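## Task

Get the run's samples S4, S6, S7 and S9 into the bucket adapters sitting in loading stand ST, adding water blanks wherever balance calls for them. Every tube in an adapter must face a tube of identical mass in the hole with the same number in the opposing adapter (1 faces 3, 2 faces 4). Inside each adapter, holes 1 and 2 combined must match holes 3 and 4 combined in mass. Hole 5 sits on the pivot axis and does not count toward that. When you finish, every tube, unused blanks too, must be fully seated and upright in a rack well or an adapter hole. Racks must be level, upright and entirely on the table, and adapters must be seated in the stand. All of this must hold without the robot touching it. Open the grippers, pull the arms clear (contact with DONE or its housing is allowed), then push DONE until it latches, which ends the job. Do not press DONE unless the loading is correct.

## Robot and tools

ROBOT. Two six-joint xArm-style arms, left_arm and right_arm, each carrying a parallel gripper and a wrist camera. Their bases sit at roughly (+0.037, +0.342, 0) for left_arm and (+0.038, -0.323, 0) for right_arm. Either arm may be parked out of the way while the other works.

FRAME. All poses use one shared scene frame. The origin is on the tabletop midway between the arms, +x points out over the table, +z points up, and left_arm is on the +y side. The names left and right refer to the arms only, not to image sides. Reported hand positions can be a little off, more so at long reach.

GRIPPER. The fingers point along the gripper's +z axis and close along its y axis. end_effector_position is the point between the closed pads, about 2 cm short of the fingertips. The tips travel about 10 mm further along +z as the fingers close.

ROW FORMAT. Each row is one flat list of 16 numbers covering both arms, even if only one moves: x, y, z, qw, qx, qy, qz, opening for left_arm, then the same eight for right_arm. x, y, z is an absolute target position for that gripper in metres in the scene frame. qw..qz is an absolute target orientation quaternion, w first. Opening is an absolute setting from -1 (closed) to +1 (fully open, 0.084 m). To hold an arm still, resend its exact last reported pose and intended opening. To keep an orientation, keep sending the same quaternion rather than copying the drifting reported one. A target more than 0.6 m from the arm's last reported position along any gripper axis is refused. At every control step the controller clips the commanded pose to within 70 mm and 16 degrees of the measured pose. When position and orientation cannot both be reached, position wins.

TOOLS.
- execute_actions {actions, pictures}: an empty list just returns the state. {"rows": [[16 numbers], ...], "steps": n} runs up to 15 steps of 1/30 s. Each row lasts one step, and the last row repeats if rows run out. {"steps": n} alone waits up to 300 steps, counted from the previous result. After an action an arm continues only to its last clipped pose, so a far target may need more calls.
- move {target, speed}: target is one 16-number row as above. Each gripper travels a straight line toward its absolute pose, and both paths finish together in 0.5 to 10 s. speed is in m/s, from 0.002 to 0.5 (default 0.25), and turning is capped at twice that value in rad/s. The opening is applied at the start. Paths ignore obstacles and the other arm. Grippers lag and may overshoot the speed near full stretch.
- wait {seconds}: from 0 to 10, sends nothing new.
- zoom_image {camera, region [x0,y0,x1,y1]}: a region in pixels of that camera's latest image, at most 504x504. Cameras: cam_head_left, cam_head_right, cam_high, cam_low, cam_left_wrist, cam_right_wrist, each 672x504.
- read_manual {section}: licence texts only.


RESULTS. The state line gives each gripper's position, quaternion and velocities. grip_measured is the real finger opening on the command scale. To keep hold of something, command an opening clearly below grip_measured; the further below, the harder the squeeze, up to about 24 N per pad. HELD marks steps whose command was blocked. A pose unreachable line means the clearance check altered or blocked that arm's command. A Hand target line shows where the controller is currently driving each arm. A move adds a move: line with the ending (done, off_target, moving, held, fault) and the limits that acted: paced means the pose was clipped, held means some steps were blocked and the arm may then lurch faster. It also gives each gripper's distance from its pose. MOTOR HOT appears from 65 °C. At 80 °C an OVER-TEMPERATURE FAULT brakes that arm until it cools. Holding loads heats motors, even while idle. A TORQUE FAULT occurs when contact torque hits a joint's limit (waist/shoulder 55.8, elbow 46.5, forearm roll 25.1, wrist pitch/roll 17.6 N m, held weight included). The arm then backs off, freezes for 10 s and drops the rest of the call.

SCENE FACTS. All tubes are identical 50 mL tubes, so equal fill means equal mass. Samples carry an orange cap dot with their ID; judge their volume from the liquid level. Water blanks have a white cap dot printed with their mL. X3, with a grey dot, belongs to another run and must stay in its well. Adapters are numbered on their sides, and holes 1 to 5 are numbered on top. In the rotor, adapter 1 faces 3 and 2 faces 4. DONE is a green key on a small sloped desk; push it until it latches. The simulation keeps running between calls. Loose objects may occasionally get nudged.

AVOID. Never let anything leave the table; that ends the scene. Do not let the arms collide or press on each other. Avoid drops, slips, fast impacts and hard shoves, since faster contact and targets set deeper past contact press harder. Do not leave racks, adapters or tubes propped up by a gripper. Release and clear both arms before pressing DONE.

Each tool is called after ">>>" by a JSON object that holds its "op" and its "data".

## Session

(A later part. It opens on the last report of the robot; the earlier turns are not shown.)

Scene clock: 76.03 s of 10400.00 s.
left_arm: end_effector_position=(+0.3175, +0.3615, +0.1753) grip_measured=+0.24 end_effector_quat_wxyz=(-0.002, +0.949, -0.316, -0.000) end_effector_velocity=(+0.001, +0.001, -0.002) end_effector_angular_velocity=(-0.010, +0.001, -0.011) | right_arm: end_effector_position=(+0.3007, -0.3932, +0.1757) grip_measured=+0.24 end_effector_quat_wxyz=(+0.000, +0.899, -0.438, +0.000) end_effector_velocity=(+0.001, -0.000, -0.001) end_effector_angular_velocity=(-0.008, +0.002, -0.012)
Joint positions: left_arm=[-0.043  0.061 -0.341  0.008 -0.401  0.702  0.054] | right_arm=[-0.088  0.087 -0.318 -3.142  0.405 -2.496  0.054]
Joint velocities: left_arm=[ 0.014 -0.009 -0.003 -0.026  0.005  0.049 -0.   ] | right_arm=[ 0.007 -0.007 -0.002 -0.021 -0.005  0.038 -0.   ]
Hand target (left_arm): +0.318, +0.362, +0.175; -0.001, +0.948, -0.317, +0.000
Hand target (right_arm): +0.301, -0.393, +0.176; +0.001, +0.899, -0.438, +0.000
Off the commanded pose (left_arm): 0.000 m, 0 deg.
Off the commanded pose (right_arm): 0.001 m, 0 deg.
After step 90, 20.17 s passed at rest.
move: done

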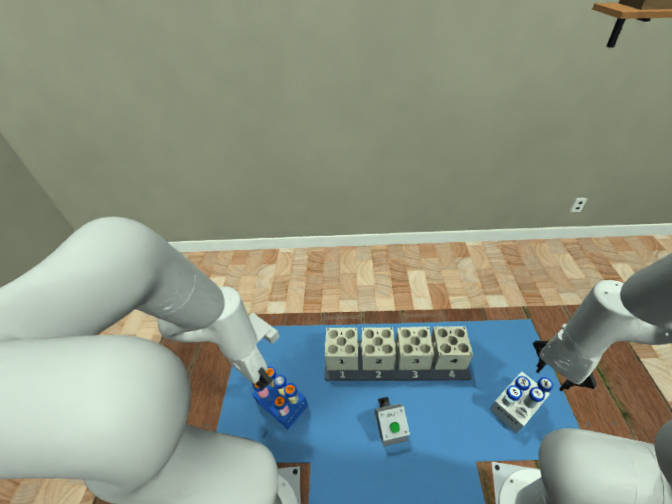

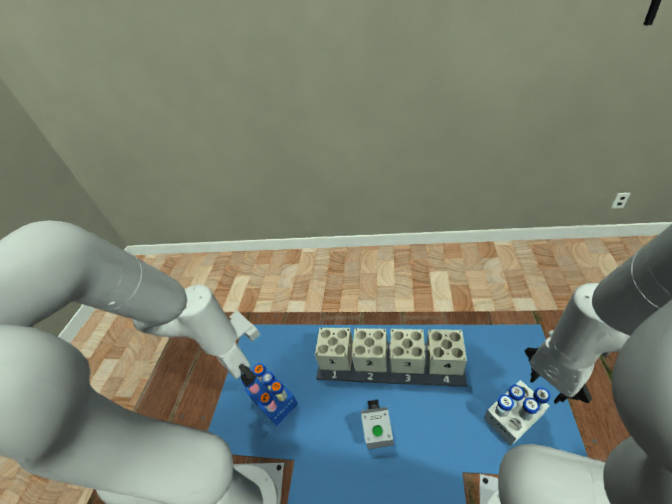

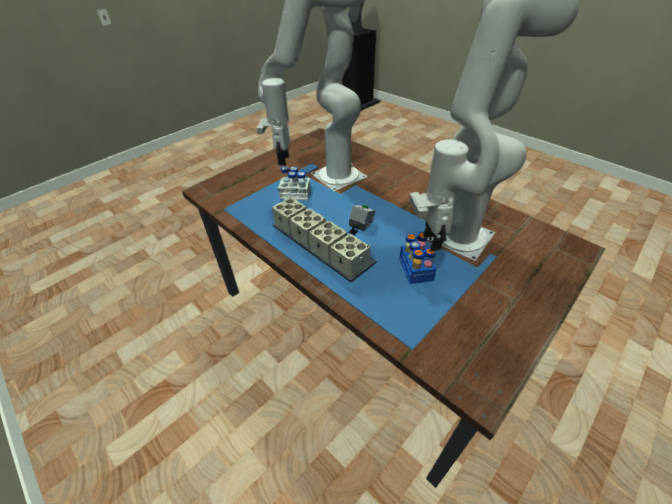

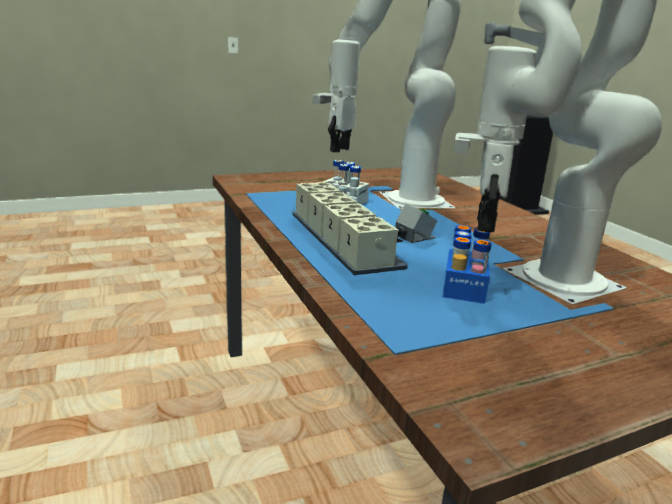

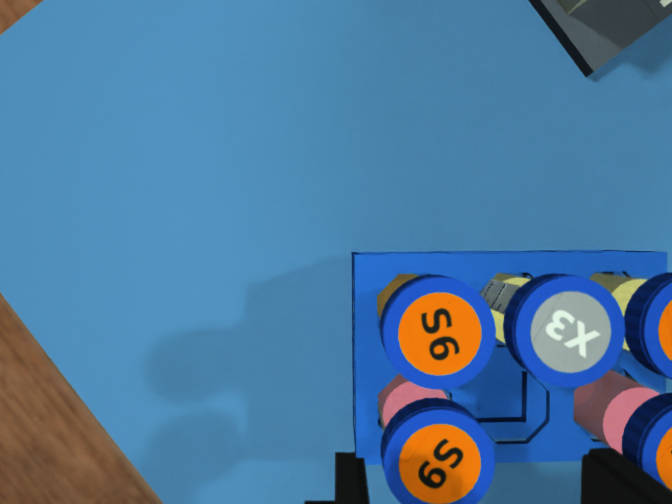

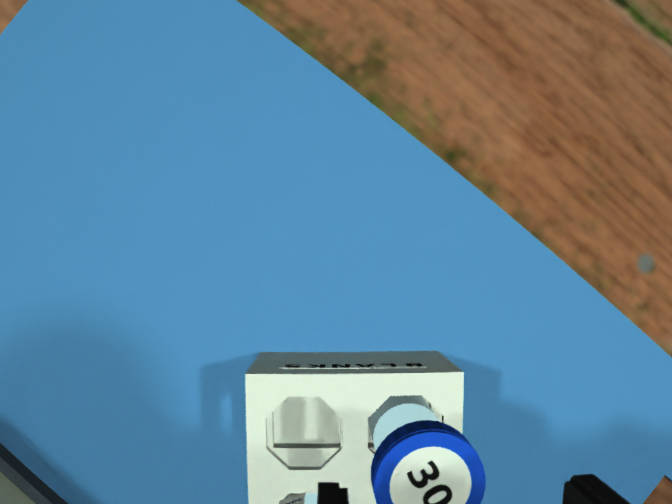

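>>> {"op": "move", "data": {"target": [0.3195,0.362,0.114,0,0.948,-0.317,0,0.25,0.3035,-0.3933,0.114,0,0.899,-0.438,0,0.25], "speed": 0.08}}

>>> {"op": "execute_actions", "data": {"actions": [{"rows":[[0.3195,0.362,0.114,0,0.948,-0.317,0,-0.45,0.3035,-0.3933,0.114,0,0.899,-0.438,0,-0.45]]}], "pictures": false}}

>>> {"op": "move", "data": {"target": [0.3195,0.362,0.25,0,0.948,-0.317,0,-0.45,0.3035,-0.3933,0.25,0,0.899,-0.438,0,-0.45], "speed": 0.1}}

>>> {"op": "zoom_image", "data": {"camera": "cam_low", "region": [300,80,560,310]}}

Scene clock: 88.47 s of 10400.00 s.
left_arm: end_effector_position=(+0.3196, +0.3621, +0.1143) grip_measured=+0.24 end_effector_quat_wxyz=(-0.000, +0.948, -0.317, -0.000) end_effector_velocity=(+0.001, +0.000, -0.002) end_effector_angular_velocity=(-0.000, -0.000, +0.002) | right_arm: end_effector_position=(+0.3034, -0.3935, +0.1146) grip_measured=+0.24 end_effector_quat_wxyz=(+0.000, +0.899, -0.438, +0.000) end_effector_velocity=(+0.001, -0.000, -0.002) end_effector_angular_velocity=(-0.000, -0.002, -0.002)
Joint positions: left_arm=[-0.039 -0.147 -0.333  0.002 -0.185  0.712  0.054] | right_arm=[-0.085 -0.128 -0.311 -3.145  0.182 -2.49   0.054]
Joint velocities: left_arm=[ 0.    -0.01  -0.002 -0.001  0.008 -0.001 -0.   ] | right_arm=[-0.    -0.01  -0.002  0.    -0.01   0.001 -0.   ]
Hand target (left_arm): +0.320, +0.362, +0.114; -0.000, +0.948, -0.317, -0.000
Hand target (right_arm): +0.303, -0.393, +0.114; +0.000, +0.899, -0.438, +0.000
Off the commanded pose (left_arm): 0.000 m, 0 deg.
Off the commanded pose (right_arm): 0.001 m, 0 deg.
After step 90, 8.13 s passed at rest.
move: done

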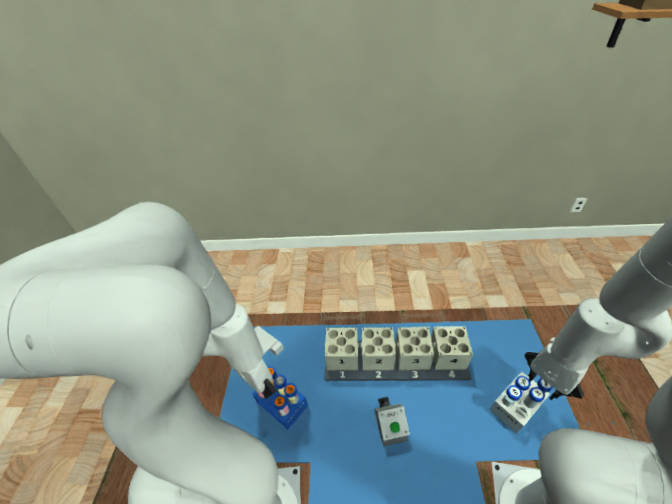

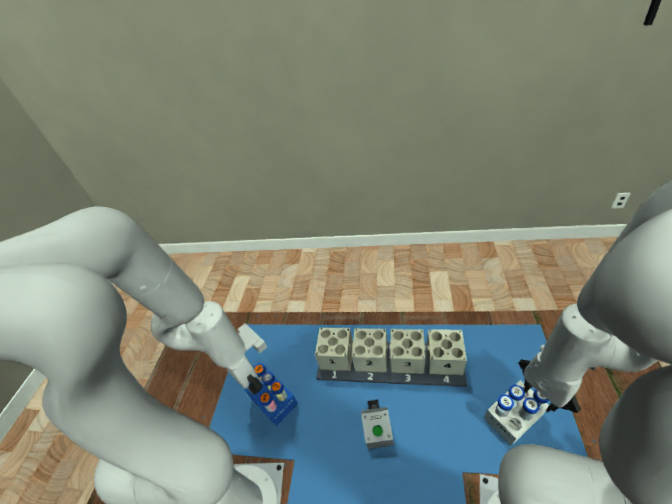

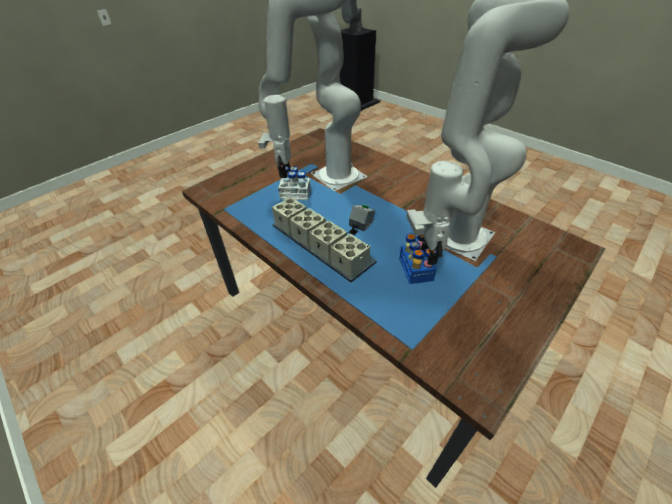

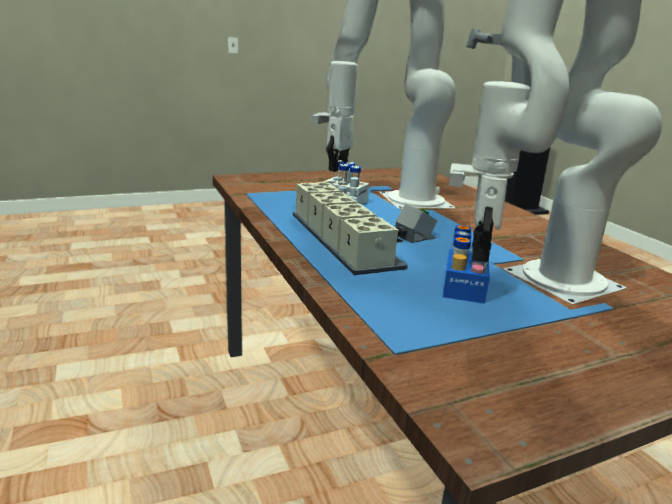

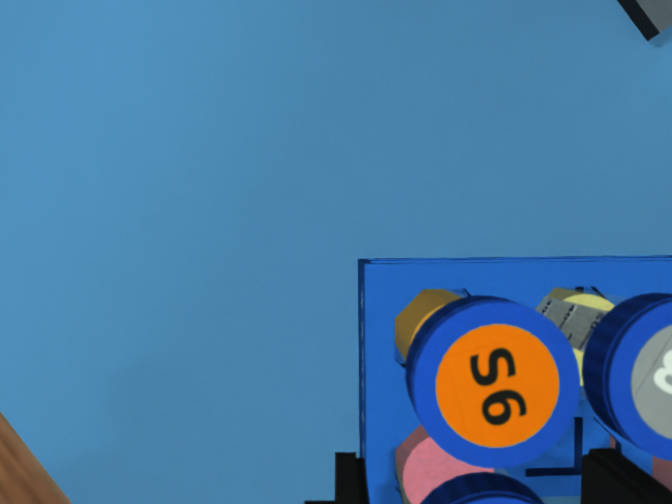

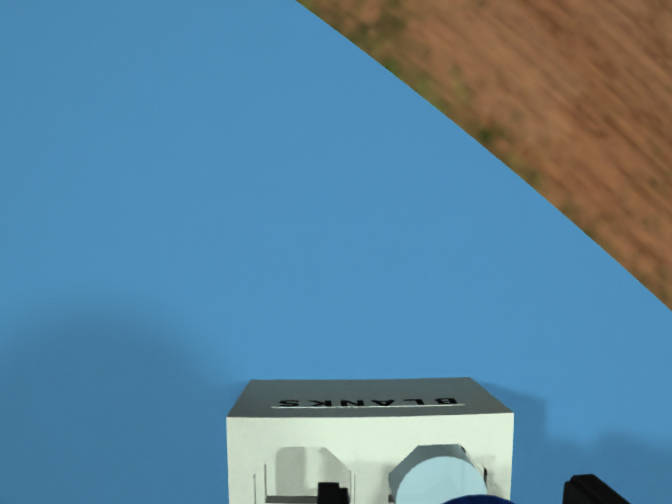

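Scene clock: 88.97 s of 10400.00 s.
left_arm: end_effector_position=(+0.3196, +0.3620, +0.1140) grip_measured=-0.26 end_effector_quat_wxyz=(-0.000, +0.948, -0.317, +0.000) end_effector_velocity=(-0.001, -0.000, -0.001) end_effector_angular_velocity=(-0.000, +0.002, -0.002) | right_arm: end_effector_position=(+0.3036, -0.3933, +0.1141) grip_measured=-0.26 end_effector_quat_wxyz=(+0.000, +0.899, -0.438, +0.000) end_effector_velocity=(+0.000, -0.000, -0.000) end_effector_angular_velocity=(-0.000, -0.001, -0.000)
Joint positions: left_arm=[-0.039 -0.148 -0.333  0.    -0.185  0.714  0.033] | right_arm=[-0.085 -0.131 -0.311 -3.142  0.181 -2.493  0.033]
Joint velocities: left_arm=[-0.    -0.002  0.     0.     0.     0.001  0.   ] | right_arm=[-0.001 -0.     0.     0.001 -0.001 -0.001  0.   ]
Hand target (left_arm): +0.320, +0.362, +0.114; -0.000, +0.948, -0.317, -0.000
Hand target (right_arm): +0.304, -0.393, +0.114; +0.000, +0.899, -0.438, +0.000
Off the commanded pose (left_arm): 0.000 m, 0 deg.
Off the commanded pose (right_arm): 0.000 m, 0 deg.
Steps of this call (steps 1 to 15: all 15 steps of this action). Readings (end_effector_position):
1: left_arm (+0.3196, +0.3621, +0.1142) | right_arm (+0.3035, -0.3935, +0.1145)
2: left_arm (+0.3196, +0.3621, +0.1142) | right_arm (+0.3035, -0.3934, +0.1144)
4: left_arm (+0.3196, +0.3621, +0.1141) | right_arm (+0.3035, -0.3934, +0.1143)
8: left_arm (+0.3196, +0.3620, +0.1141) | right_arm (+0.3035, -0.3934, +0.1142)
15: the state above

Scene clock: 91.10 s of 10400.00 s.
left_arm: end_effector_position=(+0.3193, +0.3618, +0.2497) grip_measured=-0.26 end_effector_quat_wxyz=(+0.000, +0.948, -0.317, +0.000) end_effector_velocity=(-0.000, +0.000, +0.002) end_effector_angular_velocity=(-0.000, -0.000, +0.000) | right_arm: end_effector_position=(+0.3036, -0.3930, +0.2492) grip_measured=-0.26 end_effector_quat_wxyz=(-0.001, +0.899, -0.438, -0.000) end_effector_velocity=(-0.000, -0.000, +0.002) end_effector_angular_velocity=(-0.001, -0.001, -0.000)
Joint positions: left_arm=[-0.039  0.244 -0.406 -0.001 -0.651  0.716  0.033] | right_arm=[-0.085  0.269 -0.386 -3.139  0.656 -2.496  0.033]
Joint velocities: left_arm=[ 0.     0.006 -0.002 -0.    -0.007 -0.     0.   ] | right_arm=[-0.001  0.006 -0.002 -0.001  0.007 -0.    -0.   ]
Hand target (left_arm): +0.319, +0.362, +0.250; +0.000, +0.948, -0.317, +0.000
Hand target (right_arm): +0.304, -0.393, +0.249; -0.001, +0.899, -0.438, -0.000
Off the commanded pose (left_arm): 0.000 m, 0 deg.
Off the commanded pose (right_arm): 0.001 m, 0 deg.
move: done

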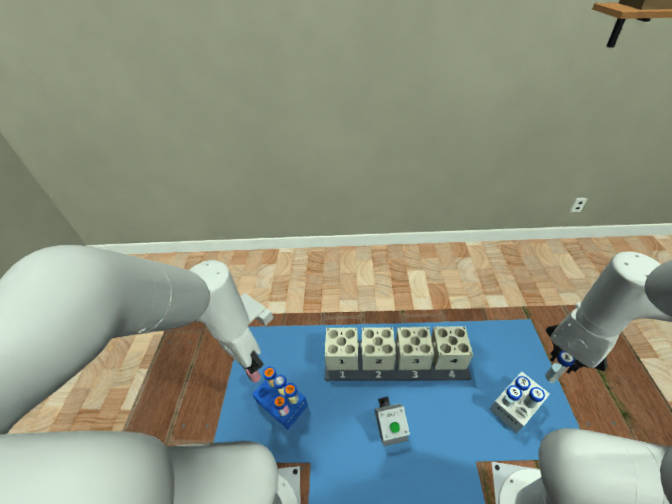

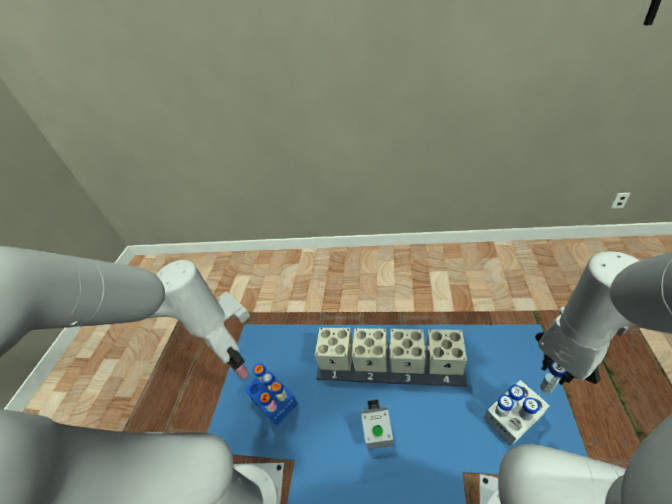

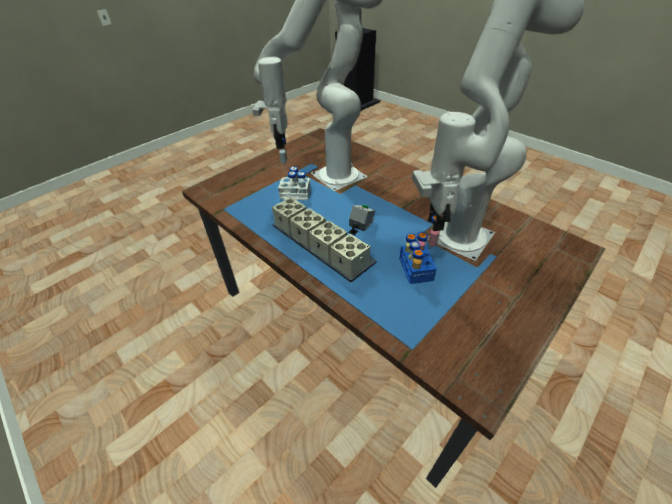

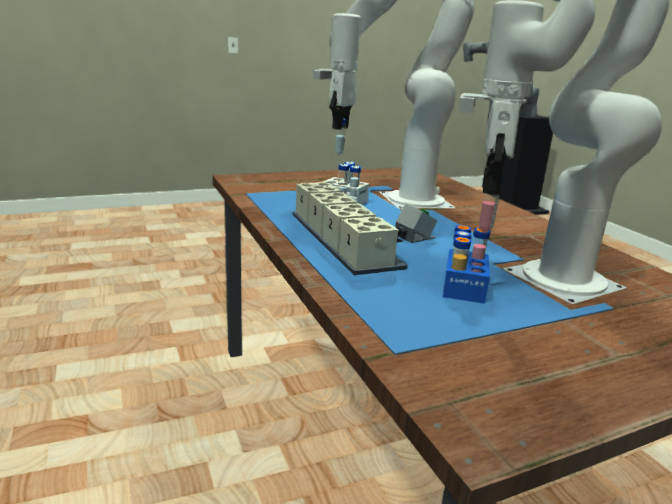

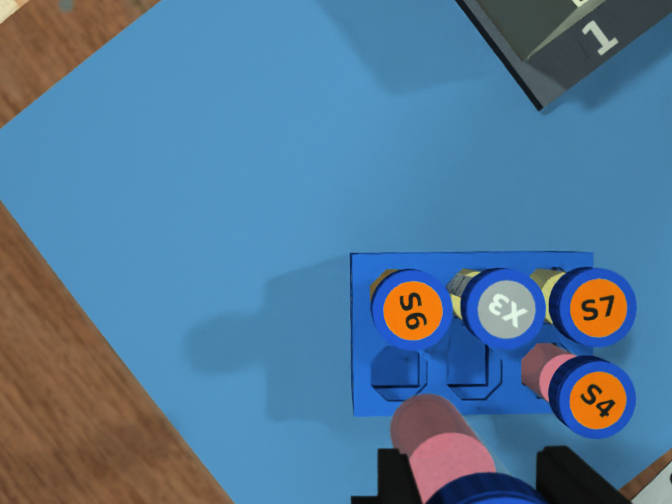

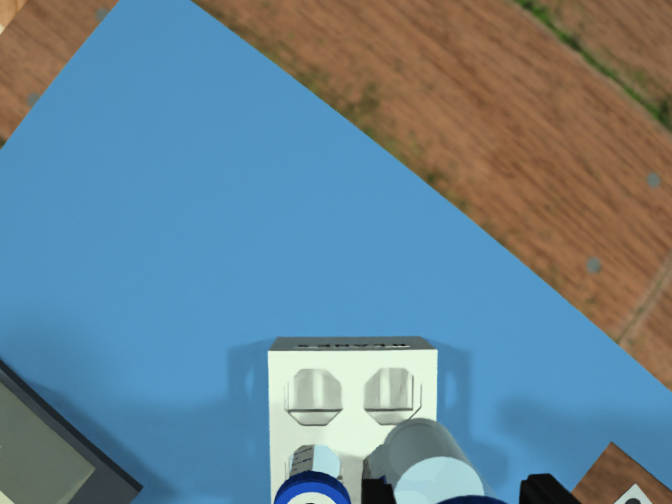

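Region (300, 80, 560, 310) of cam_low's 672x504 image, scaled by 1.938, with more detail than that image has; it fills the top 446 rows of this view, and the rest is white.

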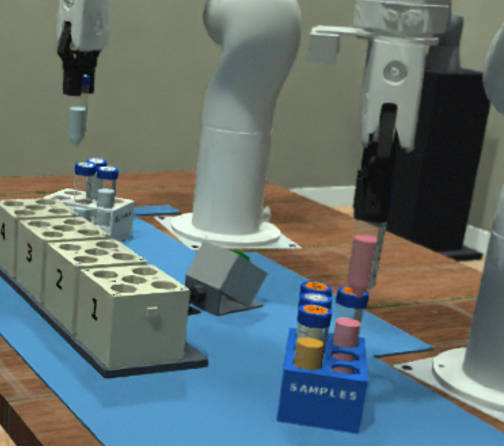

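>>> {"op": "move", "data": {"target": [0.44,0.04,0.25,0,1,0,0,-0.45,0.435,-0.19,0.25,0,1,0,0,-0.45]}}

Scene clock: 101.57 s of 10400.00 s.
left_arm: end_effector_position=(+0.4401, +0.0402, +0.2503) grip_measured=-0.26 end_effector_quat_wxyz=(+0.001, +1.000, -0.000, -0.001) end_effector_velocity=(+0.001, -0.002, -0.000) end_effector_angular_velocity=(+0.005, +0.000, +0.004) | right_arm: end_effector_position=(+0.4352, -0.1909, +0.2505) grip_measured=-0.26 end_effector_quat_wxyz=(-0.001, +1.000, -0.000, -0.000) end_effector_velocity=(+0.001, +0.001, -0.000) end_effector_angular_velocity=(+0.001, +0.000, +0.004)
Joint positions: left_arm=[-0.751 -0.316 -0.988 -0.004 -0.672 -0.639  0.033] | right_arm=[ 0.494 -0.12  -0.75  -3.139  0.63  -2.823  0.033]
Joint velocities: left_arm=[-0.003 -0.006 -0.008  0.006 -0.004 -0.011 -0.   ] | right_arm=[ 0.001 -0.004 -0.003  0.001 -0.    -0.005  0.   ]
Hand target (left_arm): +0.440, +0.040, +0.250; +0.001, +1.000, -0.000, -0.001
Hand target (right_arm): +0.435, -0.191, +0.250; -0.001, +1.000, -0.000, -0.001
Off the commanded pose (left_arm): 0.000 m, 0 deg.
Off the commanded pose (right_arm): 0.001 m, 0 deg.
After step 90, 5.00 s passed at rest.
move: done

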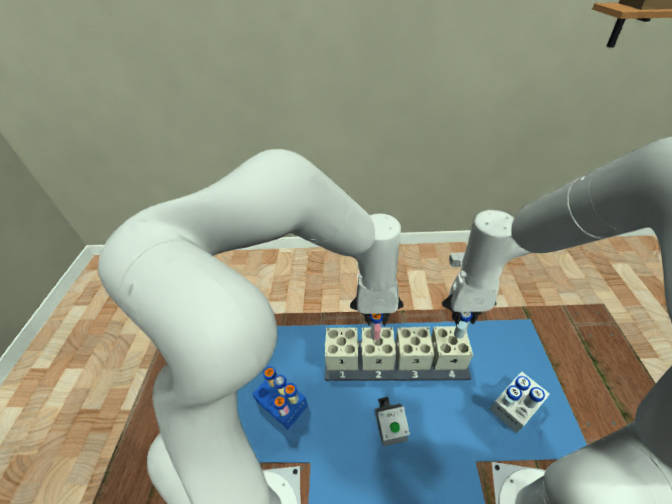

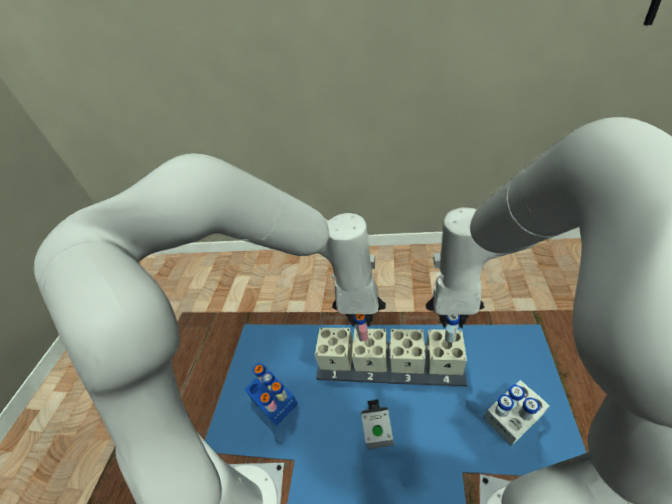

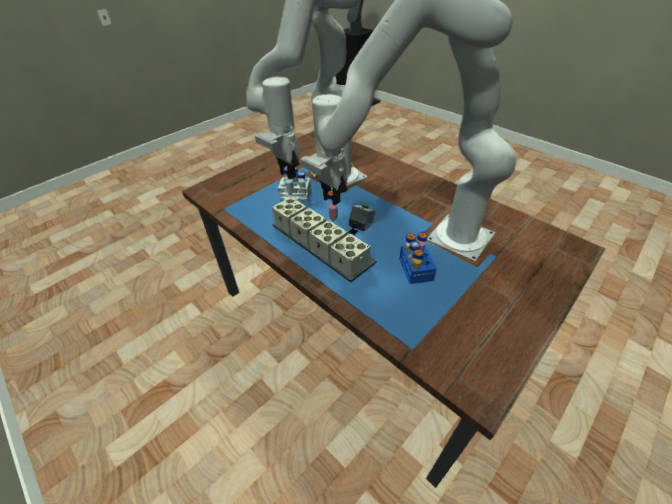

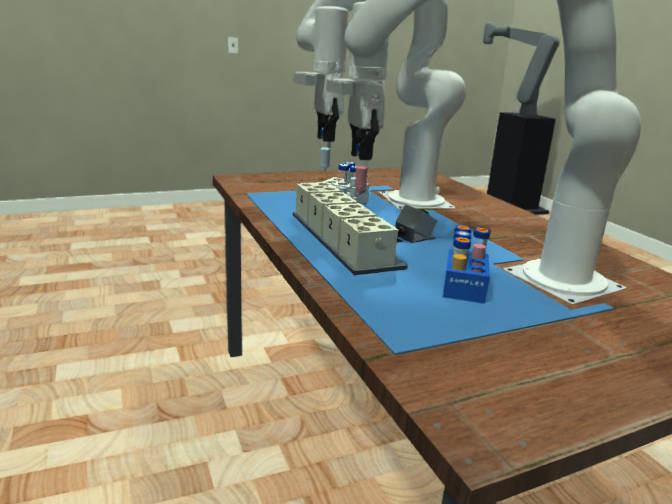

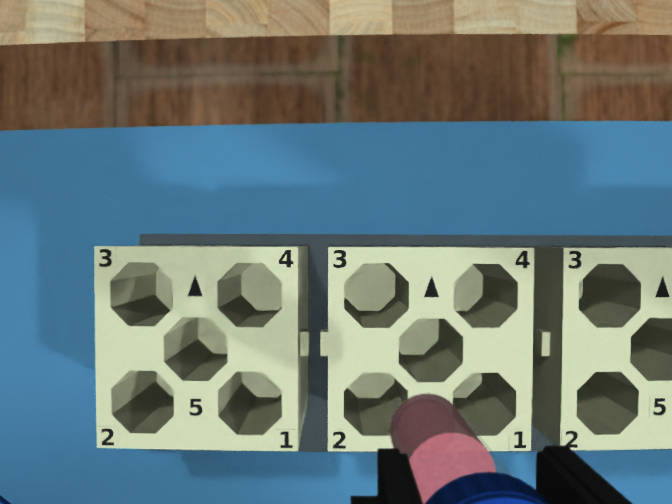

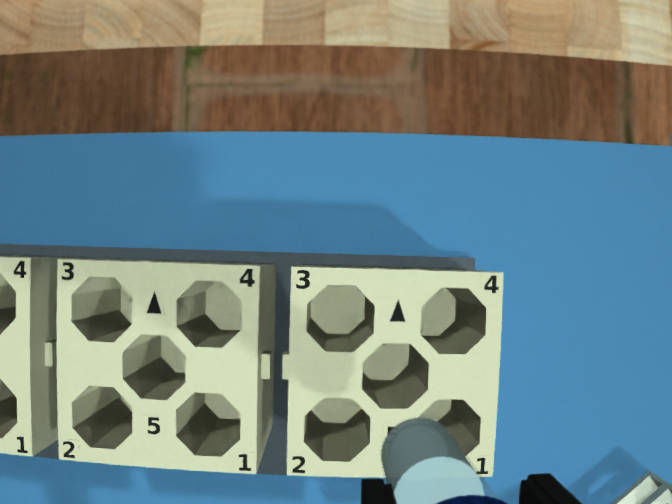

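>>> {"op": "move", "data": {"target": [0.457,0.03,0.205,0,1,0,0,-0.45,0.452,-0.189,0.205,0,1,0,0,-0.45], "speed": 0.1}}

Scene clock: 113.10 s of 10400.00 s.
left_arm: end_effector_position=(+0.4570, +0.0301, +0.2053) grip_measured=-0.26 end_effector_quat_wxyz=(+0.000, +1.000, +0.000, +0.000) end_effector_velocity=(+0.001, -0.000, -0.003) end_effector_angular_velocity=(+0.002, +0.001, +0.000) | right_arm: end_effector_position=(+0.4520, -0.1891, +0.2054) grip_measured=-0.26 end_effector_quat_wxyz=(+0.000, +1.000, -0.000, +0.000) end_effector_velocity=(+0.001, +0.000, -0.002) end_effector_angular_velocity=(-0.000, -0.001, -0.000)
Joint positions: left_arm=[-0.748 -0.425 -1.018  0.    -0.593 -0.64   0.033] | right_arm=[ 0.486 -0.237 -0.763 -3.142  0.526 -2.828  0.033]
Joint velocities: left_arm=[-0.    -0.006 -0.002  0.001  0.003 -0.001 -0.   ] | right_arm=[-0.    -0.006 -0.002 -0.    -0.005  0.     0.   ]
Hand target (left_arm): +0.457, +0.030, +0.205; -0.000, +1.000, +0.000, +0.000
Hand target (right_arm): +0.452, -0.189, +0.205; +0.000, +1.000, -0.000, +0.000
Off the commanded pose (left_arm): 0.000 m, 0 deg.
Off the commanded pose (right_arm): 0.000 m, 0 deg.
After step 90, 7.53 s passed at rest.
move: done

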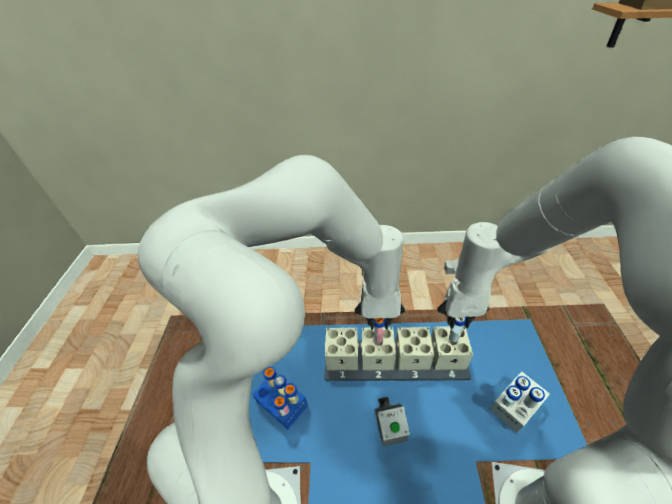

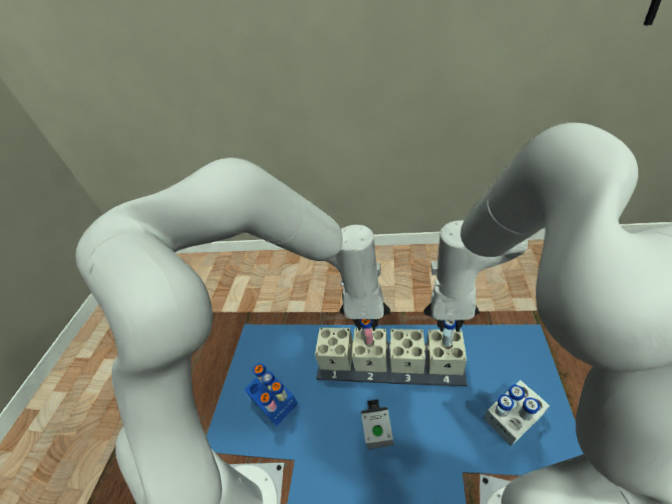

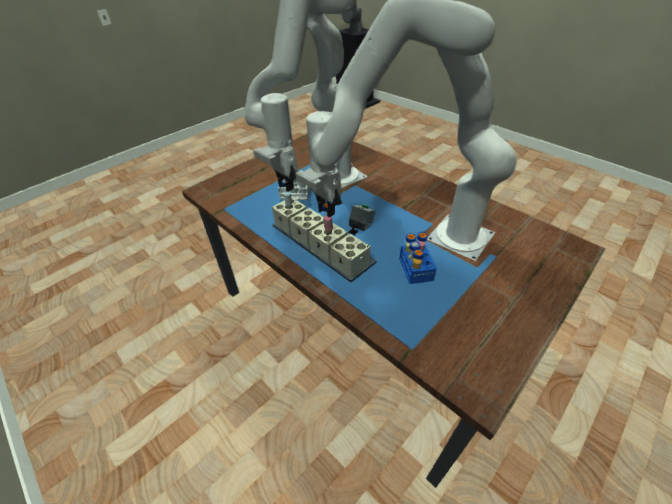

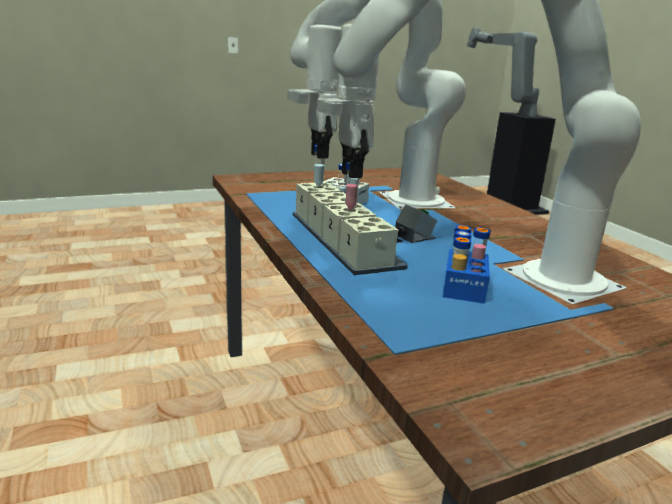

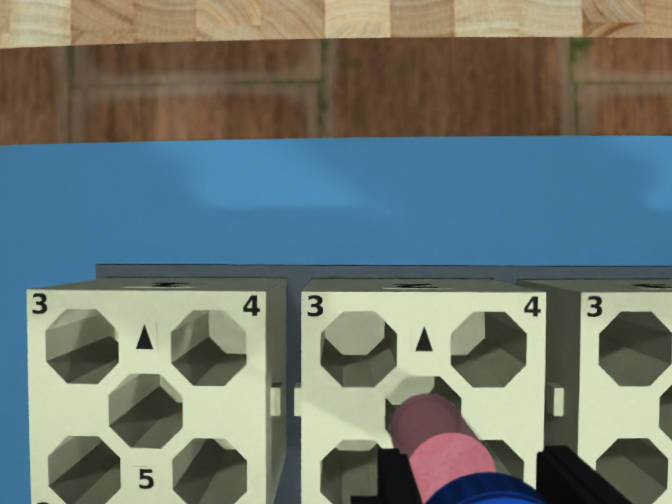

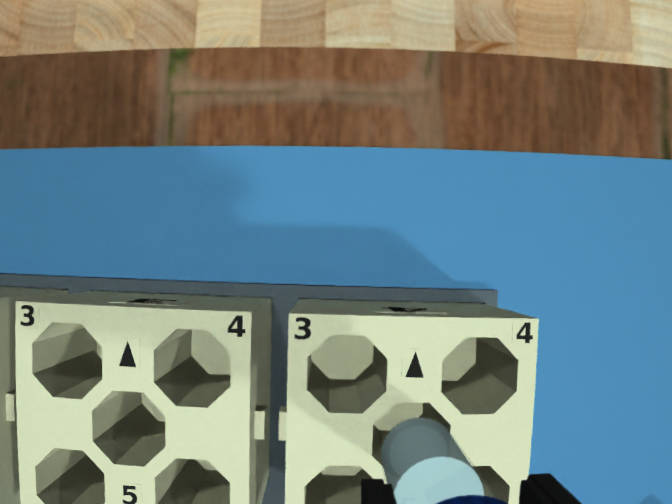

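>>> {"op": "move", "data": {"target": [0.4575,0.0295,0.135,0,1,0,0,-0.45,0.452,-0.189,0.135,0,1,0,0,-0.45], "speed": 0.04}}

Scene clock: 122.93 s of 10400.00 s.
left_arm: end_effector_position=(+0.4576, +0.0295, +0.1353) grip_measured=-0.26 end_effector_quat_wxyz=(-0.000, +1.000, +0.000, +0.000) end_effector_velocity=(+0.000, -0.000, -0.002) end_effector_angular_velocity=(-0.001, +0.000, +0.003) | right_arm: end_effector_position=(+0.4521, -0.1891, +0.1355) grip_measured=-0.26 end_effector_quat_wxyz=(+0.000, +1.000, -0.000, +0.000) end_effector_velocity=(+0.000, -0.000, -0.003) end_effector_angular_velocity=(-0.000, +0.000, -0.001)
Joint positions: left_arm=[-0.748 -0.547 -1.     0.001 -0.453 -0.641  0.033] | right_arm=[ 0.486 -0.381 -0.741 -3.143  0.359 -2.827  0.033]
Joint velocities: left_arm=[ 0.001 -0.004 -0.    -0.002  0.004 -0.001 -0.   ] | right_arm=[-0.    -0.006 -0.     0.    -0.006  0.     0.   ]
Hand target (left_arm): +0.458, +0.029, +0.135; -0.000, +1.000, +0.000, +0.000
Hand target (right_arm): +0.452, -0.189, +0.135; +0.000, +1.000, -0.000, +0.000
Off the commanded pose (left_arm): 0.000 m, 0 deg.
Off the commanded pose (right_arm): 0.000 m, 0 deg.
After step 90, 4.67 s passed at rest.
move: done

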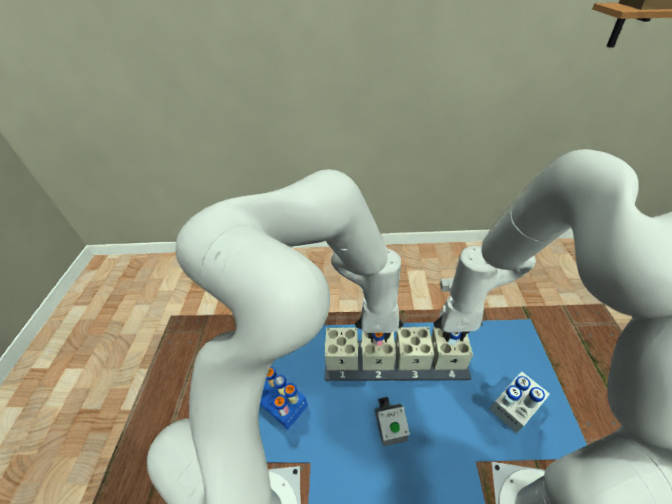

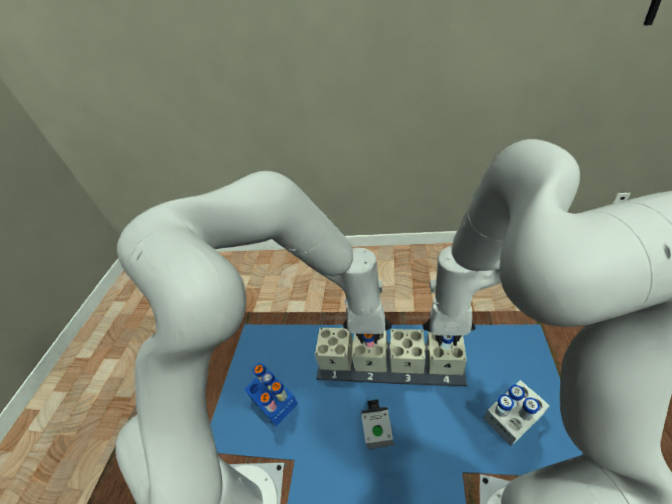

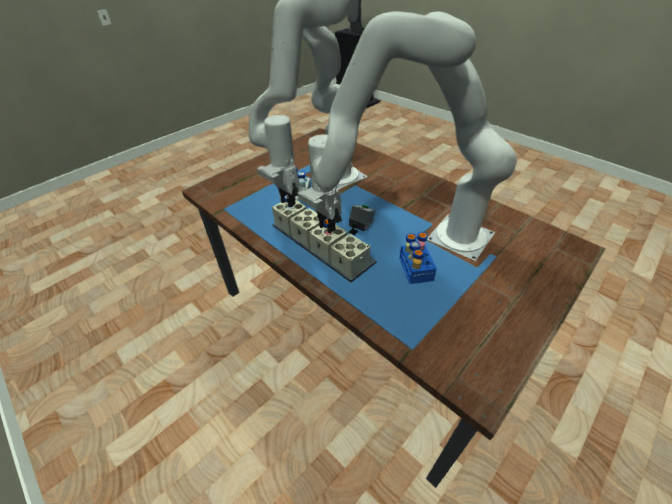

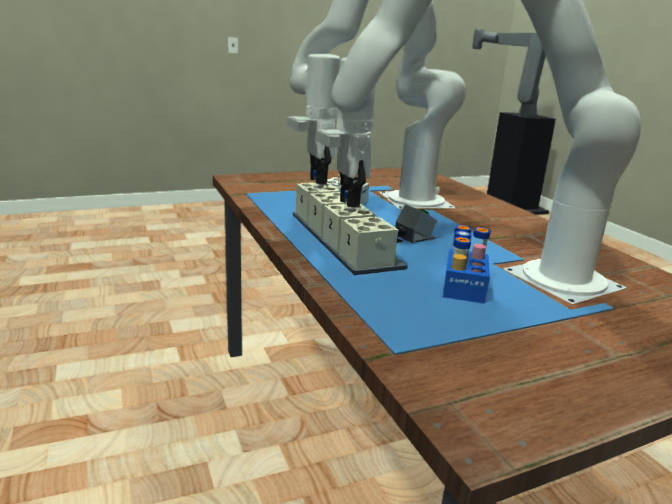

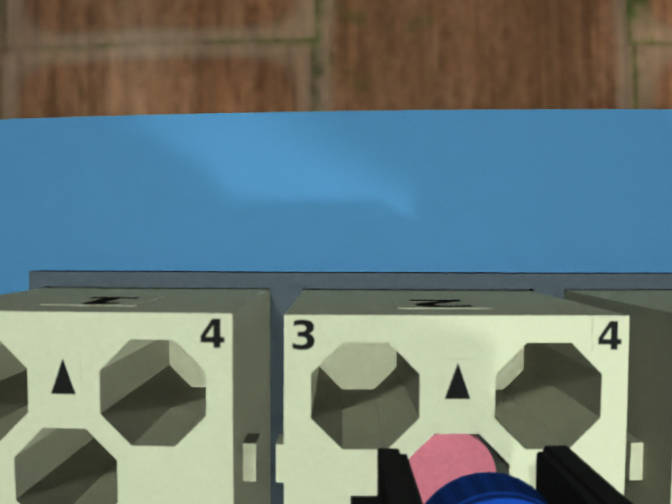

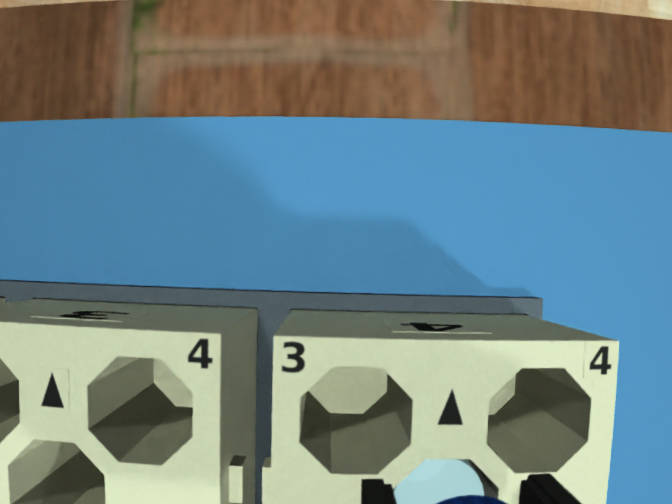

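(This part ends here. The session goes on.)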